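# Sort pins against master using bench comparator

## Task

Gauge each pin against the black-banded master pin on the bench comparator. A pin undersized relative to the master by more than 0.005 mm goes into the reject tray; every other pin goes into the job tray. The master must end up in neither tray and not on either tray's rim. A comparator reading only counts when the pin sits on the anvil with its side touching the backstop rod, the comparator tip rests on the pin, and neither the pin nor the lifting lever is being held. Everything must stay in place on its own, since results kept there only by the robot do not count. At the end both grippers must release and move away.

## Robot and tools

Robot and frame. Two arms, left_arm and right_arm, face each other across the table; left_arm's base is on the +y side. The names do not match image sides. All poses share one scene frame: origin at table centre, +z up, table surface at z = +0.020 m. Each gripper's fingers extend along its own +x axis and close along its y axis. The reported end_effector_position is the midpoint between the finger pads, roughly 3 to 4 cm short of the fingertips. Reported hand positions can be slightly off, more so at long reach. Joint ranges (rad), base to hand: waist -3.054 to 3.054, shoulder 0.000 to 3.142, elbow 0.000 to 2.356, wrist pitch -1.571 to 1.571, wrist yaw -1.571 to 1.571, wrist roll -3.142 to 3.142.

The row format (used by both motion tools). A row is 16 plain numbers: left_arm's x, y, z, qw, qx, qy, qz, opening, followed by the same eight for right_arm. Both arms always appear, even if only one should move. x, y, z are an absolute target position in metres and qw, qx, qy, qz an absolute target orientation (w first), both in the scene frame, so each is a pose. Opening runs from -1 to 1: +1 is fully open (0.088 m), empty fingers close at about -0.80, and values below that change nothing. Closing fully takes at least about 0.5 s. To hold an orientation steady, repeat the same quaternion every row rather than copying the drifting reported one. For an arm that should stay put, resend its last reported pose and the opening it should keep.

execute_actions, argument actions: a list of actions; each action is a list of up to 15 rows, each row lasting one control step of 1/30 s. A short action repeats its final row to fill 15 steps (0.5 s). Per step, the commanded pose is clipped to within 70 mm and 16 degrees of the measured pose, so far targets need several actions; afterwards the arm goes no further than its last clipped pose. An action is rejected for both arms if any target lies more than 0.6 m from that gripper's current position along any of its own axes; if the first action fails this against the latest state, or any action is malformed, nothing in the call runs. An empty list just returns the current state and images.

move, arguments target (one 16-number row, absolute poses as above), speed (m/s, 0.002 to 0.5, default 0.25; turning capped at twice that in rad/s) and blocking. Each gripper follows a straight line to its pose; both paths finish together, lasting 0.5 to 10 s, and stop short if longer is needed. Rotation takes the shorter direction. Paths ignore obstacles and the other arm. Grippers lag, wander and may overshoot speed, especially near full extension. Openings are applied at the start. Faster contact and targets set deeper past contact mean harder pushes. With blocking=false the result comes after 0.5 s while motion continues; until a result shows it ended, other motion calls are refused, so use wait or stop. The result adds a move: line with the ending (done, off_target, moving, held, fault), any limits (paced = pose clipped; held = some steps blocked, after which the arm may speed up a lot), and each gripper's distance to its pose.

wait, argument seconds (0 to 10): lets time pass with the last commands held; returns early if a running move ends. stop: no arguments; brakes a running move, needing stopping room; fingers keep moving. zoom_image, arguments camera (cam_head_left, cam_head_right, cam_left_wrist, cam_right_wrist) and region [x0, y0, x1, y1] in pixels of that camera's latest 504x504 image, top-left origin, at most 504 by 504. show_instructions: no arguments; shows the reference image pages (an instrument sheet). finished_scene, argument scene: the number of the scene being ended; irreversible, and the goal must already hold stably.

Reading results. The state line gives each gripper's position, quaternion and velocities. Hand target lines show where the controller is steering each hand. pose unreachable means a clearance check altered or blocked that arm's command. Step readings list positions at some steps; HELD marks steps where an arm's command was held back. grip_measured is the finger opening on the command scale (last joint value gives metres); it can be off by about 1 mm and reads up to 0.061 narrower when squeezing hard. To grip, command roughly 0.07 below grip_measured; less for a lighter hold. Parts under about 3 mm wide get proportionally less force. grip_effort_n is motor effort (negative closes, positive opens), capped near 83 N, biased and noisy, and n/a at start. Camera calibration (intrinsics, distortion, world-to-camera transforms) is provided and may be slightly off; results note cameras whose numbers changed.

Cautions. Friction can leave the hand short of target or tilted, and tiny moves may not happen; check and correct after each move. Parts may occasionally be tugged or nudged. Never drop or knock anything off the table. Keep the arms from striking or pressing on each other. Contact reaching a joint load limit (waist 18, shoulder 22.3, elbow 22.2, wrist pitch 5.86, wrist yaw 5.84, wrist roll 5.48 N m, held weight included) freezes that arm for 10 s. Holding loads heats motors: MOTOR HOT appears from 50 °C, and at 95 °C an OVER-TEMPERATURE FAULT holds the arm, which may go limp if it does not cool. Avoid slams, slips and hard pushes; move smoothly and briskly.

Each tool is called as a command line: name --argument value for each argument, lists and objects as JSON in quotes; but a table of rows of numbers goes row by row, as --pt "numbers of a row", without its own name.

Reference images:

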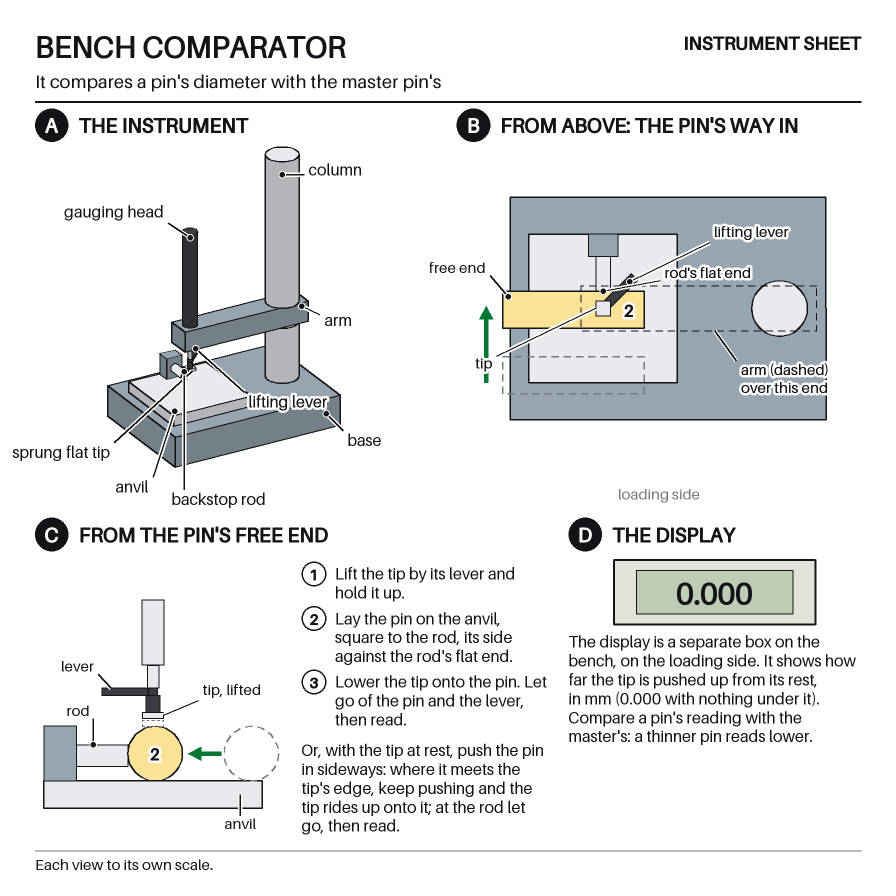

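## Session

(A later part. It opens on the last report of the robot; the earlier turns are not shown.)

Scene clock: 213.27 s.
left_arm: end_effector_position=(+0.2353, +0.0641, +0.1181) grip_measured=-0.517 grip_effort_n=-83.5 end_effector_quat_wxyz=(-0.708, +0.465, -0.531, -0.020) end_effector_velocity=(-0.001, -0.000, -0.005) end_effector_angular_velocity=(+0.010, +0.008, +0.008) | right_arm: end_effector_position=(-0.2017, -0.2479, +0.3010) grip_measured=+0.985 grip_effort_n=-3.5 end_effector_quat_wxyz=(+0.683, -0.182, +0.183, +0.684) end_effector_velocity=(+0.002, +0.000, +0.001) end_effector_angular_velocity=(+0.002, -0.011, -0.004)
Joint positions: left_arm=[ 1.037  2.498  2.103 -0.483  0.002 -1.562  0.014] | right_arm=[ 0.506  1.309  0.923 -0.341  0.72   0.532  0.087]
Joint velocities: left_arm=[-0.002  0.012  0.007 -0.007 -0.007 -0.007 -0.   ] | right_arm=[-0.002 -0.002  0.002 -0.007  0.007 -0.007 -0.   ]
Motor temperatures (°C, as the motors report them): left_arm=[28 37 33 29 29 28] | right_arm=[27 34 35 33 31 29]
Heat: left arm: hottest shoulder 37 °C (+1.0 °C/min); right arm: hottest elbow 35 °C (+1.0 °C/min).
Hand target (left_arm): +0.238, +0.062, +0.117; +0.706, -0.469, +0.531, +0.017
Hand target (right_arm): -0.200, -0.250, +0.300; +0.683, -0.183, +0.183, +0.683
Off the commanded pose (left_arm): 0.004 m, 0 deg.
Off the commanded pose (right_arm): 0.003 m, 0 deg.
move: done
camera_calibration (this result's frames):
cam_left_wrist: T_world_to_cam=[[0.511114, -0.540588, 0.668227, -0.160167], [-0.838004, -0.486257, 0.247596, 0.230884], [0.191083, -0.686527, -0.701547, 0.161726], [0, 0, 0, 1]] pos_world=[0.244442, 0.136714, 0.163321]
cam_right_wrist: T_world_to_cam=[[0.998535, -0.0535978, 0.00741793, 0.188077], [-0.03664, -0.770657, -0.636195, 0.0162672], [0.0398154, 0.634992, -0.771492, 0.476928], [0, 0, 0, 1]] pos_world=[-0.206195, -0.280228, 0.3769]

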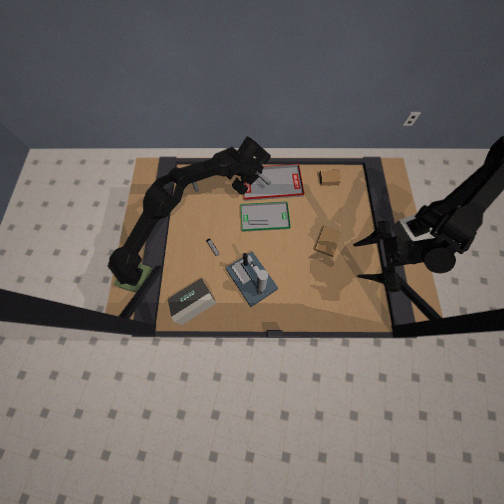

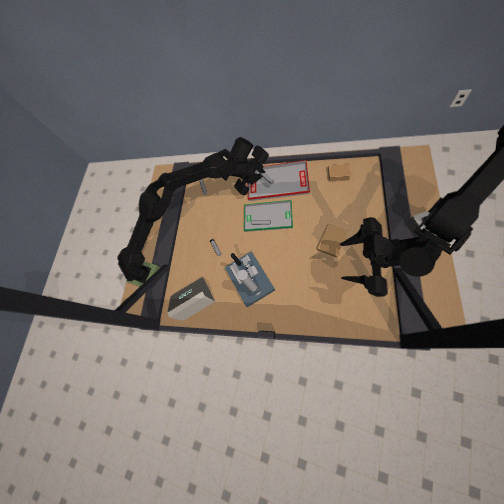

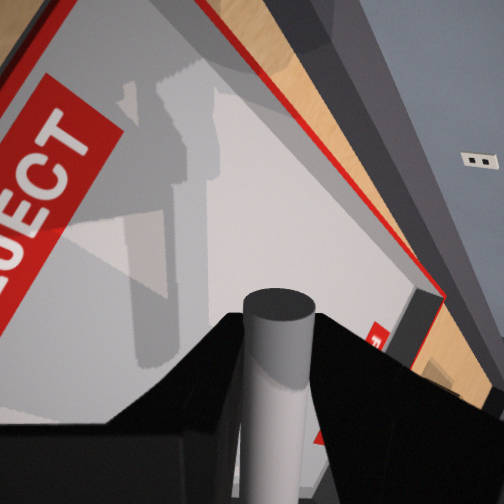

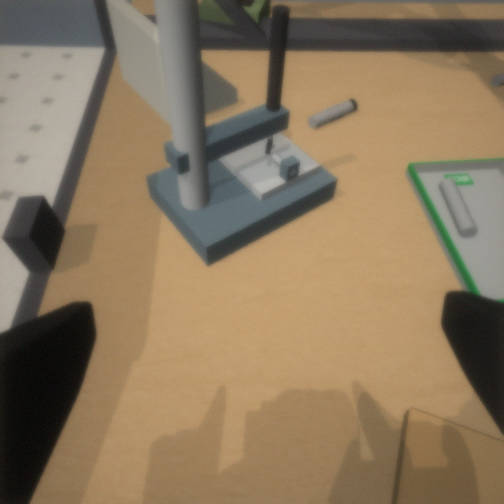

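move --target '[0.232,0.02,0.06,0.7068,-0.4686,0.5296,0.0186,-0.6, -0.2,-0.25,0.3,0.683,-0.183,0.183,0.683,1]' --speed 0.08

move --target '[0.232,0.02,0.06,0.7068,-0.4686,0.5296,0.0186,-0.2, -0.2,-0.25,0.3,0.683,-0.183,0.183,0.683,1]'

move --target '[0.20,0.055,0.13,0.7068,-0.4686,0.5296,0.0186,-0.2, -0.2,-0.25,0.3,0.683,-0.183,0.183,0.683,1]' --speed 0.1

move --target '[0.235,0.328,0.15,0.694,-0.135,0.694,0.135,0.2, -0.2,-0.25,0.3,0.683,-0.183,0.183,0.683,1]'

Scene clock: 219.10 s.
left_arm: end_effector_position=(+0.2362, +0.0211, +0.0851) grip_measured=-0.517 grip_effort_n=-83.5 end_effector_quat_wxyz=(-0.707, +0.479, -0.521, -0.005) end_effector_velocity=(+0.001, -0.002, -0.001) end_effector_angular_velocity=(-0.002, -0.002, +0.008) | right_arm: end_effector_position=(-0.2017, -0.2479, +0.3010) grip_measured=+0.985 grip_effort_n=-3.5 end_effector_quat_wxyz=(+0.683, -0.182, +0.183, +0.684) end_effector_velocity=(+0.003, -0.002, -0.002) end_effector_angular_velocity=(-0.015, -0.016, +0.007)
Joint positions: left_arm=[ 0.985  2.68   2.292 -0.447 -0.031 -1.606  0.014] | right_arm=[ 0.506  1.309  0.923 -0.341  0.72   0.532  0.087]
Joint velocities: left_arm=[-0.002  0.017  0.027 -0.007 -0.007 -0.007  0.   ] | right_arm=[-0.002 -0.007 -0.002 -0.022 -0.007 -0.007 -0.001]
Motor temperatures (°C, as the motors report them): left_arm=[28 39 33 30 29 28] | right_arm=[27 34 35 33 31 29]
Heat: left arm: hottest shoulder 39 °C (+3.0 °C/min); right arm: hottest elbow 35 °C (+1.0 °C/min).
Hand target (left_arm): +0.232, +0.021, +0.060; +0.707, -0.468, +0.529, +0.018
Hand target (right_arm): -0.200, -0.250, +0.300; +0.683, -0.183, +0.183, +0.683
Off the commanded pose (left_arm): 0.025 m, 2 deg.
Off the commanded pose (right_arm): 0.003 m, 0 deg.
move: off_target (left_arm)
camera_calibration (this result's frames):
cam_left_wrist: T_world_to_cam=[[0.495165, -0.514599, 0.7, -0.161313], [-0.842662, -0.48061, 0.242765, 0.220301], [0.2115, -0.710072, -0.671614, 0.10201], [0, 0, 0, 1]] pos_world=[0.243941, 0.0953019, 0.127949]
cam_right_wrist: T_world_to_cam=[[0.998535, -0.0535978, 0.00741793, 0.188077], [-0.03664, -0.770657, -0.636195, 0.0162672], [0.0398154, 0.634992, -0.771492, 0.476928], [0, 0, 0, 1]] pos_world=[-0.206195, -0.280228, 0.3769]

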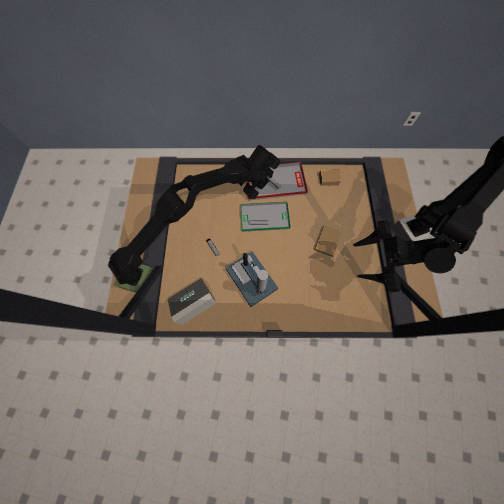

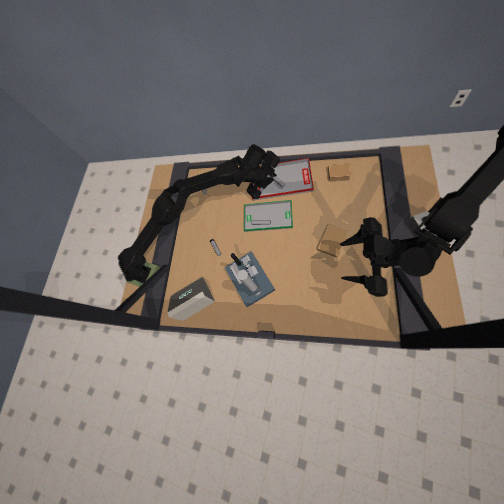

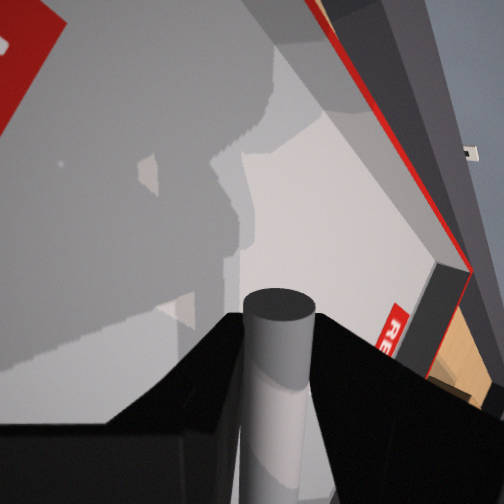

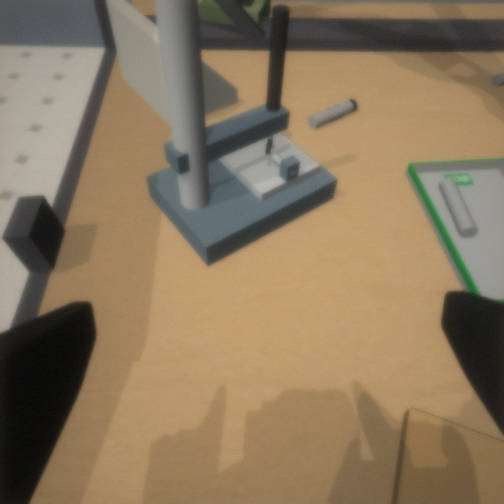

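Scene clock: 219.80 s.
left_arm: end_effector_position=(+0.2364, +0.0209, +0.0854) grip_measured=-0.204 grip_effort_n=14.2 end_effector_quat_wxyz=(-0.707, +0.479, -0.520, -0.005) end_effector_velocity=(-0.003, -0.001, -0.001) end_effector_angular_velocity=(-0.008, +0.020, +0.009) | right_arm: end_effector_position=(-0.2017, -0.2479, +0.3010) grip_measured=+0.985 grip_effort_n=-3.5 end_effector_quat_wxyz=(+0.683, -0.182, +0.183, +0.684) end_effector_velocity=(+0.004, -0.001, -0.003) end_effector_angular_velocity=(-0.010, -0.026, -0.004)
Joint positions: left_arm=[ 0.985  2.681  2.294 -0.448 -0.031 -1.607  0.029] | right_arm=[ 0.506  1.309  0.923 -0.341  0.72   0.532  0.087]
Joint velocities: left_arm=[-0.002 -0.002 -0.002 -0.007  0.007 -0.022  0.   ] | right_arm=[-0.002 -0.002 -0.002 -0.022  0.007 -0.007 -0.   ]
Motor temperatures (°C, as the motors report them): left_arm=[28 39 33 30 29 28] | right_arm=[27 34 35 33 31 29]
Heat: left arm: hottest shoulder 39 °C (+3.0 °C/min); right arm: hottest elbow 35 °C (+1.0 °C/min).
Hand target (left_arm): +0.231, +0.021, +0.061; +0.707, -0.469, +0.529, +0.018
Hand target (right_arm): -0.200, -0.250, +0.300; +0.683, -0.183, +0.183, +0.683
Off the commanded pose (left_arm): 0.026 m, 2 deg.
Off the commanded pose (right_arm): 0.003 m, 0 deg.
move: off_target (left_arm)
camera_calibration (this result's frames):
cam_left_wrist: T_world_to_cam=[[0.495199, -0.513463, 0.700809, -0.161907], [-0.842479, -0.480789, 0.243044, 0.220208], [0.212147, -0.710772, -0.670669, 0.101813], [0, 0, 0, 1]] pos_world=[0.244098, 0.0951063, 0.128229]
cam_right_wrist: T_world_to_cam=[[0.998535, -0.0535978, 0.00741793, 0.188077], [-0.03664, -0.770657, -0.636195, 0.0162672], [0.0398154, 0.634992, -0.771492, 0.476928], [0, 0, 0, 1]] pos_world=[-0.206195, -0.280228, 0.3769]

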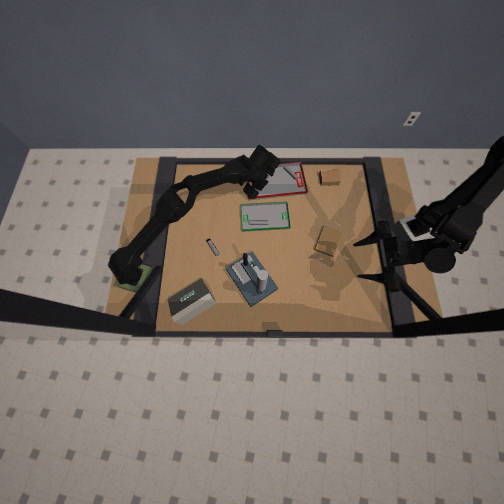

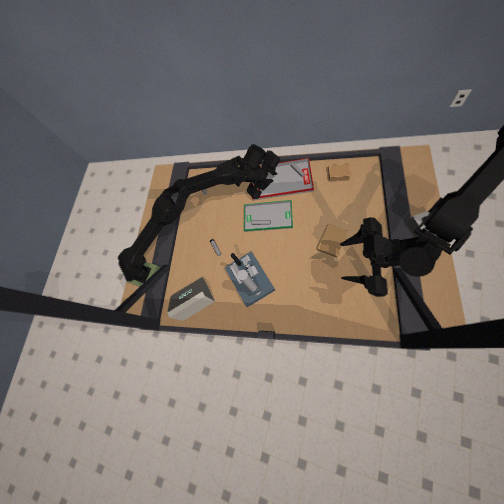

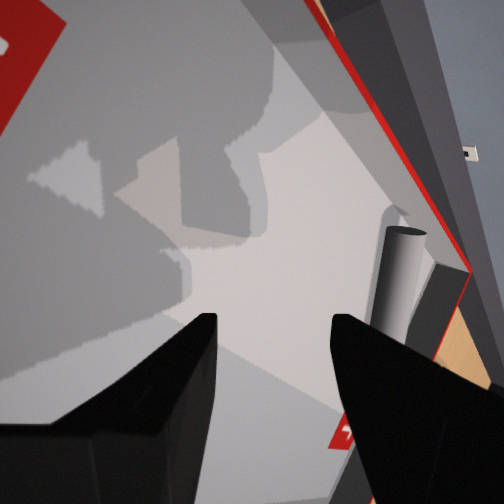

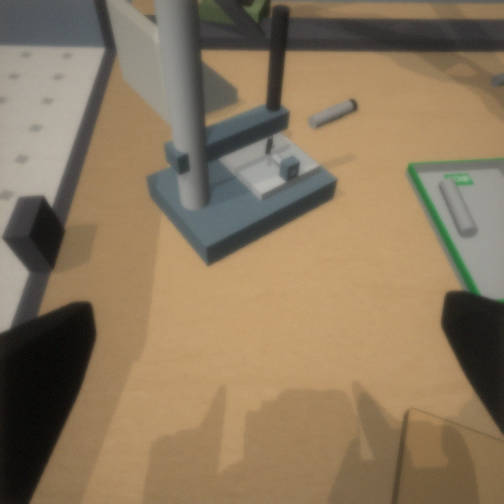

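Scene clock: 221.10 s.
left_arm: end_effector_position=(+0.2022, +0.0535, +0.1274) grip_measured=-0.203 grip_effort_n=14.2 end_effector_quat_wxyz=(-0.706, +0.468, -0.531, -0.018) end_effector_velocity=(-0.004, +0.001, +0.001) end_effector_angular_velocity=(-0.001, +0.012, -0.002) | right_arm: end_effector_position=(-0.2017, -0.2479, +0.3010) grip_measured=+0.985 grip_effort_n=-3.5 end_effector_quat_wxyz=(+0.683, -0.182, +0.183, +0.684) end_effector_velocity=(+0.000, -0.000, +0.000) end_effector_angular_velocity=(-0.005, -0.005, +0.007)
Joint positions: left_arm=[ 0.977  2.418  1.991 -0.448 -0.032 -1.613  0.029] | right_arm=[ 0.506  1.309  0.923 -0.341  0.72   0.532  0.087]
Joint velocities: left_arm=[-0.002 -0.012 -0.012 -0.007  0.007 -0.007 -0.   ] | right_arm=[-0.002 -0.002  0.002 -0.007 -0.007 -0.007 -0.   ]
Motor temperatures (°C, as the motors report them): left_arm=[28 39 33 30 29 28] | right_arm=[27 34 35 33 31 29]
Heat: left arm: hottest shoulder 39 °C (+3.0 °C/min); right arm: hottest elbow 35 °C (+1.0 °C/min).
Hand target (left_arm): +0.200, +0.055, +0.130; +0.707, -0.469, +0.530, +0.019
Hand target (right_arm): -0.200, -0.250, +0.300; +0.683, -0.183, +0.183, +0.683
Off the commanded pose (left_arm): 0.004 m, 0 deg.
Off the commanded pose (right_arm): 0.003 m, 0 deg.
move: done
camera_calibration (this result's frames):
cam_left_wrist: T_world_to_cam=[[0.512903, -0.534531, 0.671719, -0.156407], [-0.837044, -0.485044, 0.253159, 0.194706], [0.190492, -0.692105, -0.696207, 0.167002], [0, 0, 0, 1]] pos_world=[0.211386, 0.126419, 0.172039]
cam_right_wrist: T_world_to_cam=[[0.998535, -0.0535978, 0.00741793, 0.188077], [-0.03664, -0.770657, -0.636195, 0.0162672], [0.0398154, 0.634992, -0.771492, 0.476928], [0, 0, 0, 1]] pos_world=[-0.206195, -0.280228, 0.3769]

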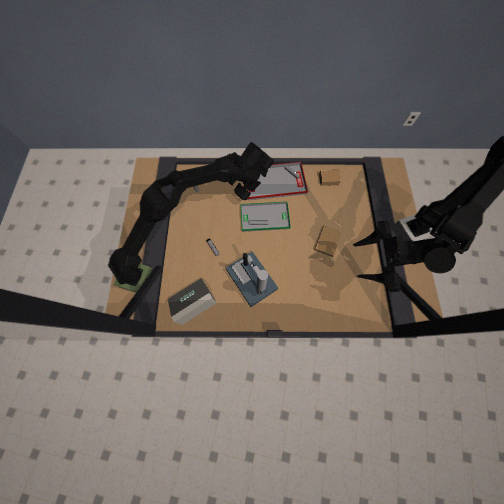

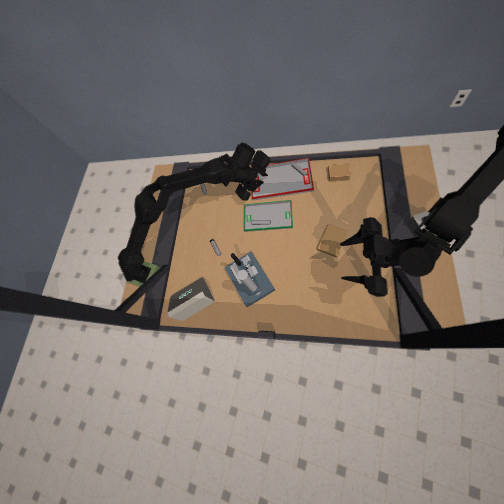

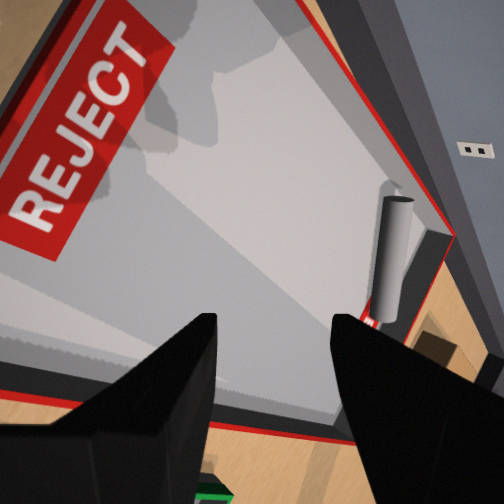

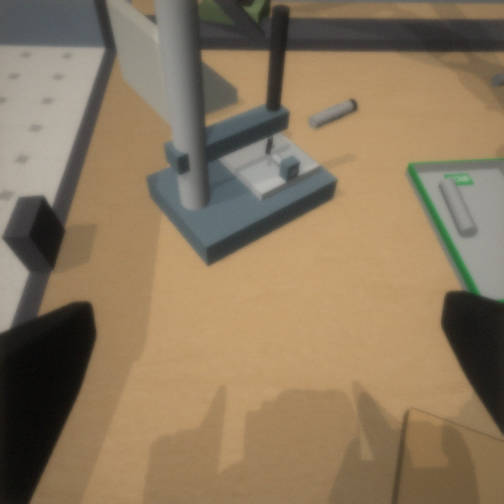

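Scene clock: 223.23 s.
left_arm: end_effector_position=(+0.2304, +0.3268, +0.1566) grip_measured=+0.197 grip_effort_n=14.2 end_effector_quat_wxyz=(-0.694, +0.143, -0.694, -0.131) end_effector_velocity=(-0.000, +0.000, +0.004) end_effector_angular_velocity=(+0.008, -0.001, -0.010) | right_arm: end_effector_position=(-0.2017, -0.2479, +0.3010) grip_measured=+0.985 grip_effort_n=-3.5 end_effector_quat_wxyz=(+0.683, -0.182, +0.183, +0.684) end_effector_velocity=(-0.002, -0.001, +0.000) end_effector_angular_velocity=(+0.001, +0.002, +0.012)
Joint positions: left_arm=[ 1.434  2.357  2.203 -1.407  0.014 -0.807  0.049] | right_arm=[ 0.506  1.309  0.923 -0.341  0.72   0.532  0.087]
Joint velocities: left_arm=[-0.002  0.002  0.022 -0.022 -0.007  0.007 -0.   ] | right_arm=[ 0.002 -0.002 -0.002  0.007 -0.007 -0.007 -0.   ]
Motor temperatures (°C, as the motors report them): left_arm=[28 40 33 30 29 28] | right_arm=[27 34 35 33 31 29]
Heat: left arm: hottest shoulder 40 °C (+4.0 °C/min); right arm: hottest elbow 35 °C (+1.0 °C/min).
Hand target (left_arm): +0.232, +0.327, +0.152; +0.693, -0.138, +0.695, +0.134
Hand target (right_arm): -0.200, -0.250, +0.300; +0.683, -0.183, +0.183, +0.683
Off the commanded pose (left_arm): 0.008 m, 1 deg.
Off the commanded pose (right_arm): 0.003 m, 0 deg.
move: done
camera_calibration (this result's frames):
cam_left_wrist: T_world_to_cam=[[0.389119, -0.919461, 0.0563803, 0.206255], [-0.875772, -0.350261, 0.332175, 0.296044], [-0.285674, -0.178632, -0.941531, 0.351419], [0, 0, 0, 1]] pos_world=[0.279401, 0.35611, 0.220905]
cam_right_wrist: T_world_to_cam=[[0.998535, -0.0535978, 0.00741793, 0.188077], [-0.03664, -0.770657, -0.636195, 0.0162672], [0.0398154, 0.634992, -0.771492, 0.476928], [0, 0, 0, 1]] pos_world=[-0.206195, -0.280228, 0.3769]

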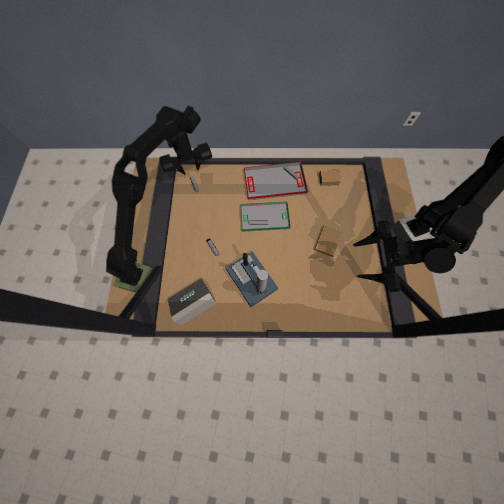

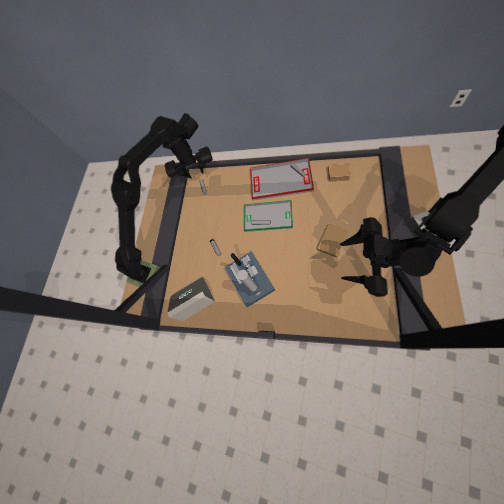

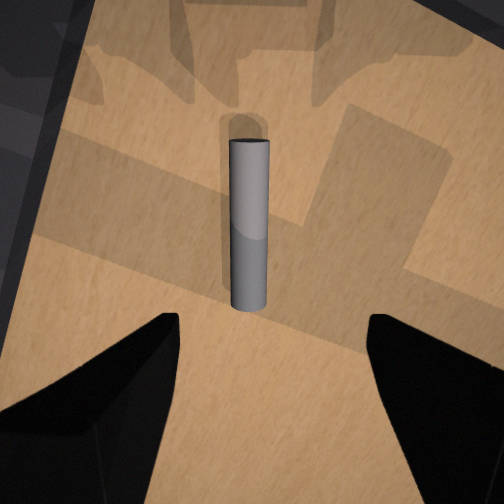

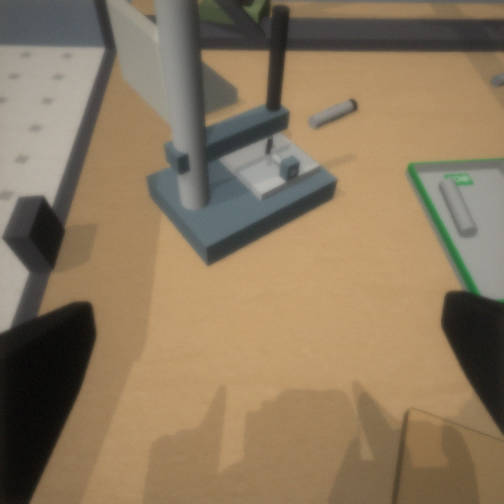

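move --target '[0.255,0.345,0.054,0.694,-0.135,0.694,0.135,0.2,-0.2,-0.25,0.3,0.683,-0.183,0.183,0.683,1]' --speed 0.1

Scene clock: 235.07 s.
left_arm: end_effector_position=(+0.2568, +0.3418, +0.0648) grip_measured=+0.197 grip_effort_n=14.2 end_effector_quat_wxyz=(-0.701, +0.141, -0.688, -0.128) end_effector_velocity=(-0.001, +0.003, +0.000) end_effector_angular_velocity=(+0.010, +0.004, -0.005) | right_arm: end_effector_position=(-0.2017, -0.2479, +0.3010) grip_measured=+0.985 grip_effort_n=-3.5 end_effector_quat_wxyz=(+0.683, -0.182, +0.183, +0.684) end_effector_velocity=(+0.002, +0.000, -0.002) end_effector_angular_velocity=(-0.008, -0.009, +0.002)
Joint positions: left_arm=[ 1.483  2.466  2.032 -1.111  0.006 -0.752  0.049] | right_arm=[ 0.506  1.309  0.923 -0.341  0.72   0.532  0.087]
Joint velocities: left_arm=[ 0.002 -0.002 -0.002 -0.007 -0.007  0.007 -0.   ] | right_arm=[-0.007 -0.002 -0.002 -0.007 -0.007 -0.007 -0.   ]
Motor temperatures (°C, as the motors report them): left_arm=[28 41 34 30 29 28] | right_arm=[27 34 35 33 31 29]
Heat: left arm: hottest shoulder 41 °C (+5.1 °C/min); right arm: hottest elbow 35 °C (+1.0 °C/min).
Hand target (left_arm): +0.254, +0.345, +0.054; +0.694, -0.135, +0.694, +0.135
Hand target (right_arm): -0.200, -0.250, +0.300; +0.683, -0.183, +0.183, +0.683
Off the commanded pose (left_arm): 0.011 m, 1 deg.
Off the commanded pose (right_arm): 0.003 m, 0 deg.
move: off_target (left_arm)
camera_calibration (this result's frames):
cam_left_wrist: T_world_to_cam=[[0.382249, -0.922044, 0.0609949, 0.217293], [-0.883702, -0.345463, 0.315796, 0.356334], [-0.270107, -0.174614, -0.946865, 0.270251], [0, 0, 0, 1]] pos_world=[0.304829, 0.370643, 0.130108]
cam_right_wrist: T_world_to_cam=[[0.998535, -0.0535978, 0.00741793, 0.188077], [-0.03664, -0.770657, -0.636195, 0.0162672], [0.0398154, 0.634992, -0.771492, 0.476928], [0, 0, 0, 1]] pos_world=[-0.206195, -0.280228, 0.3769]

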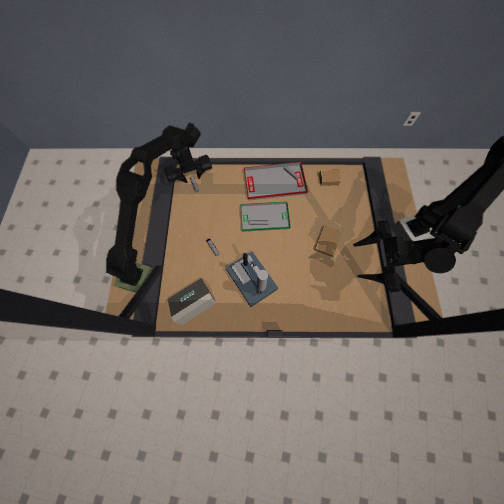

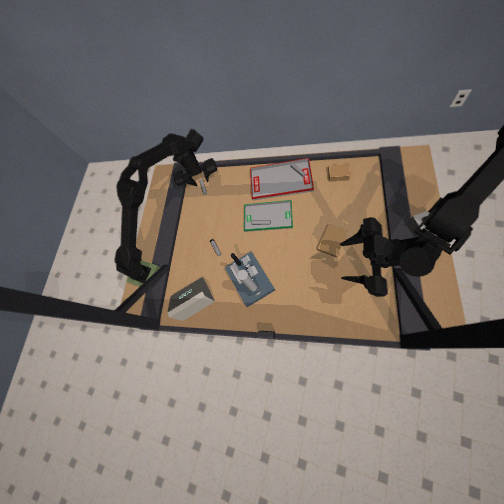

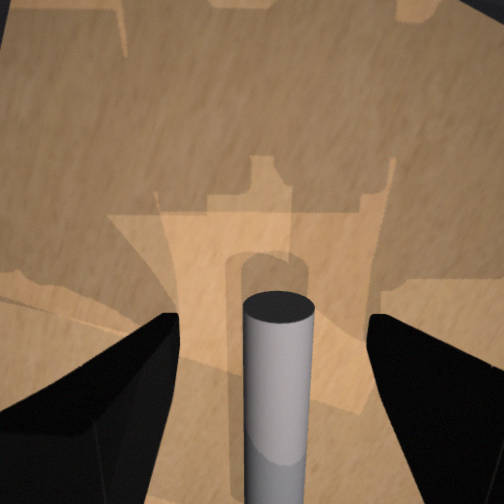

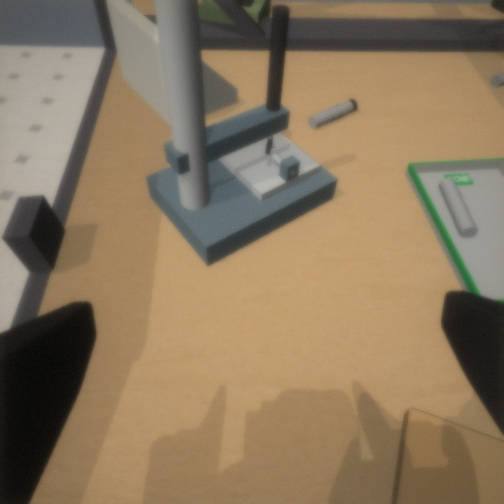

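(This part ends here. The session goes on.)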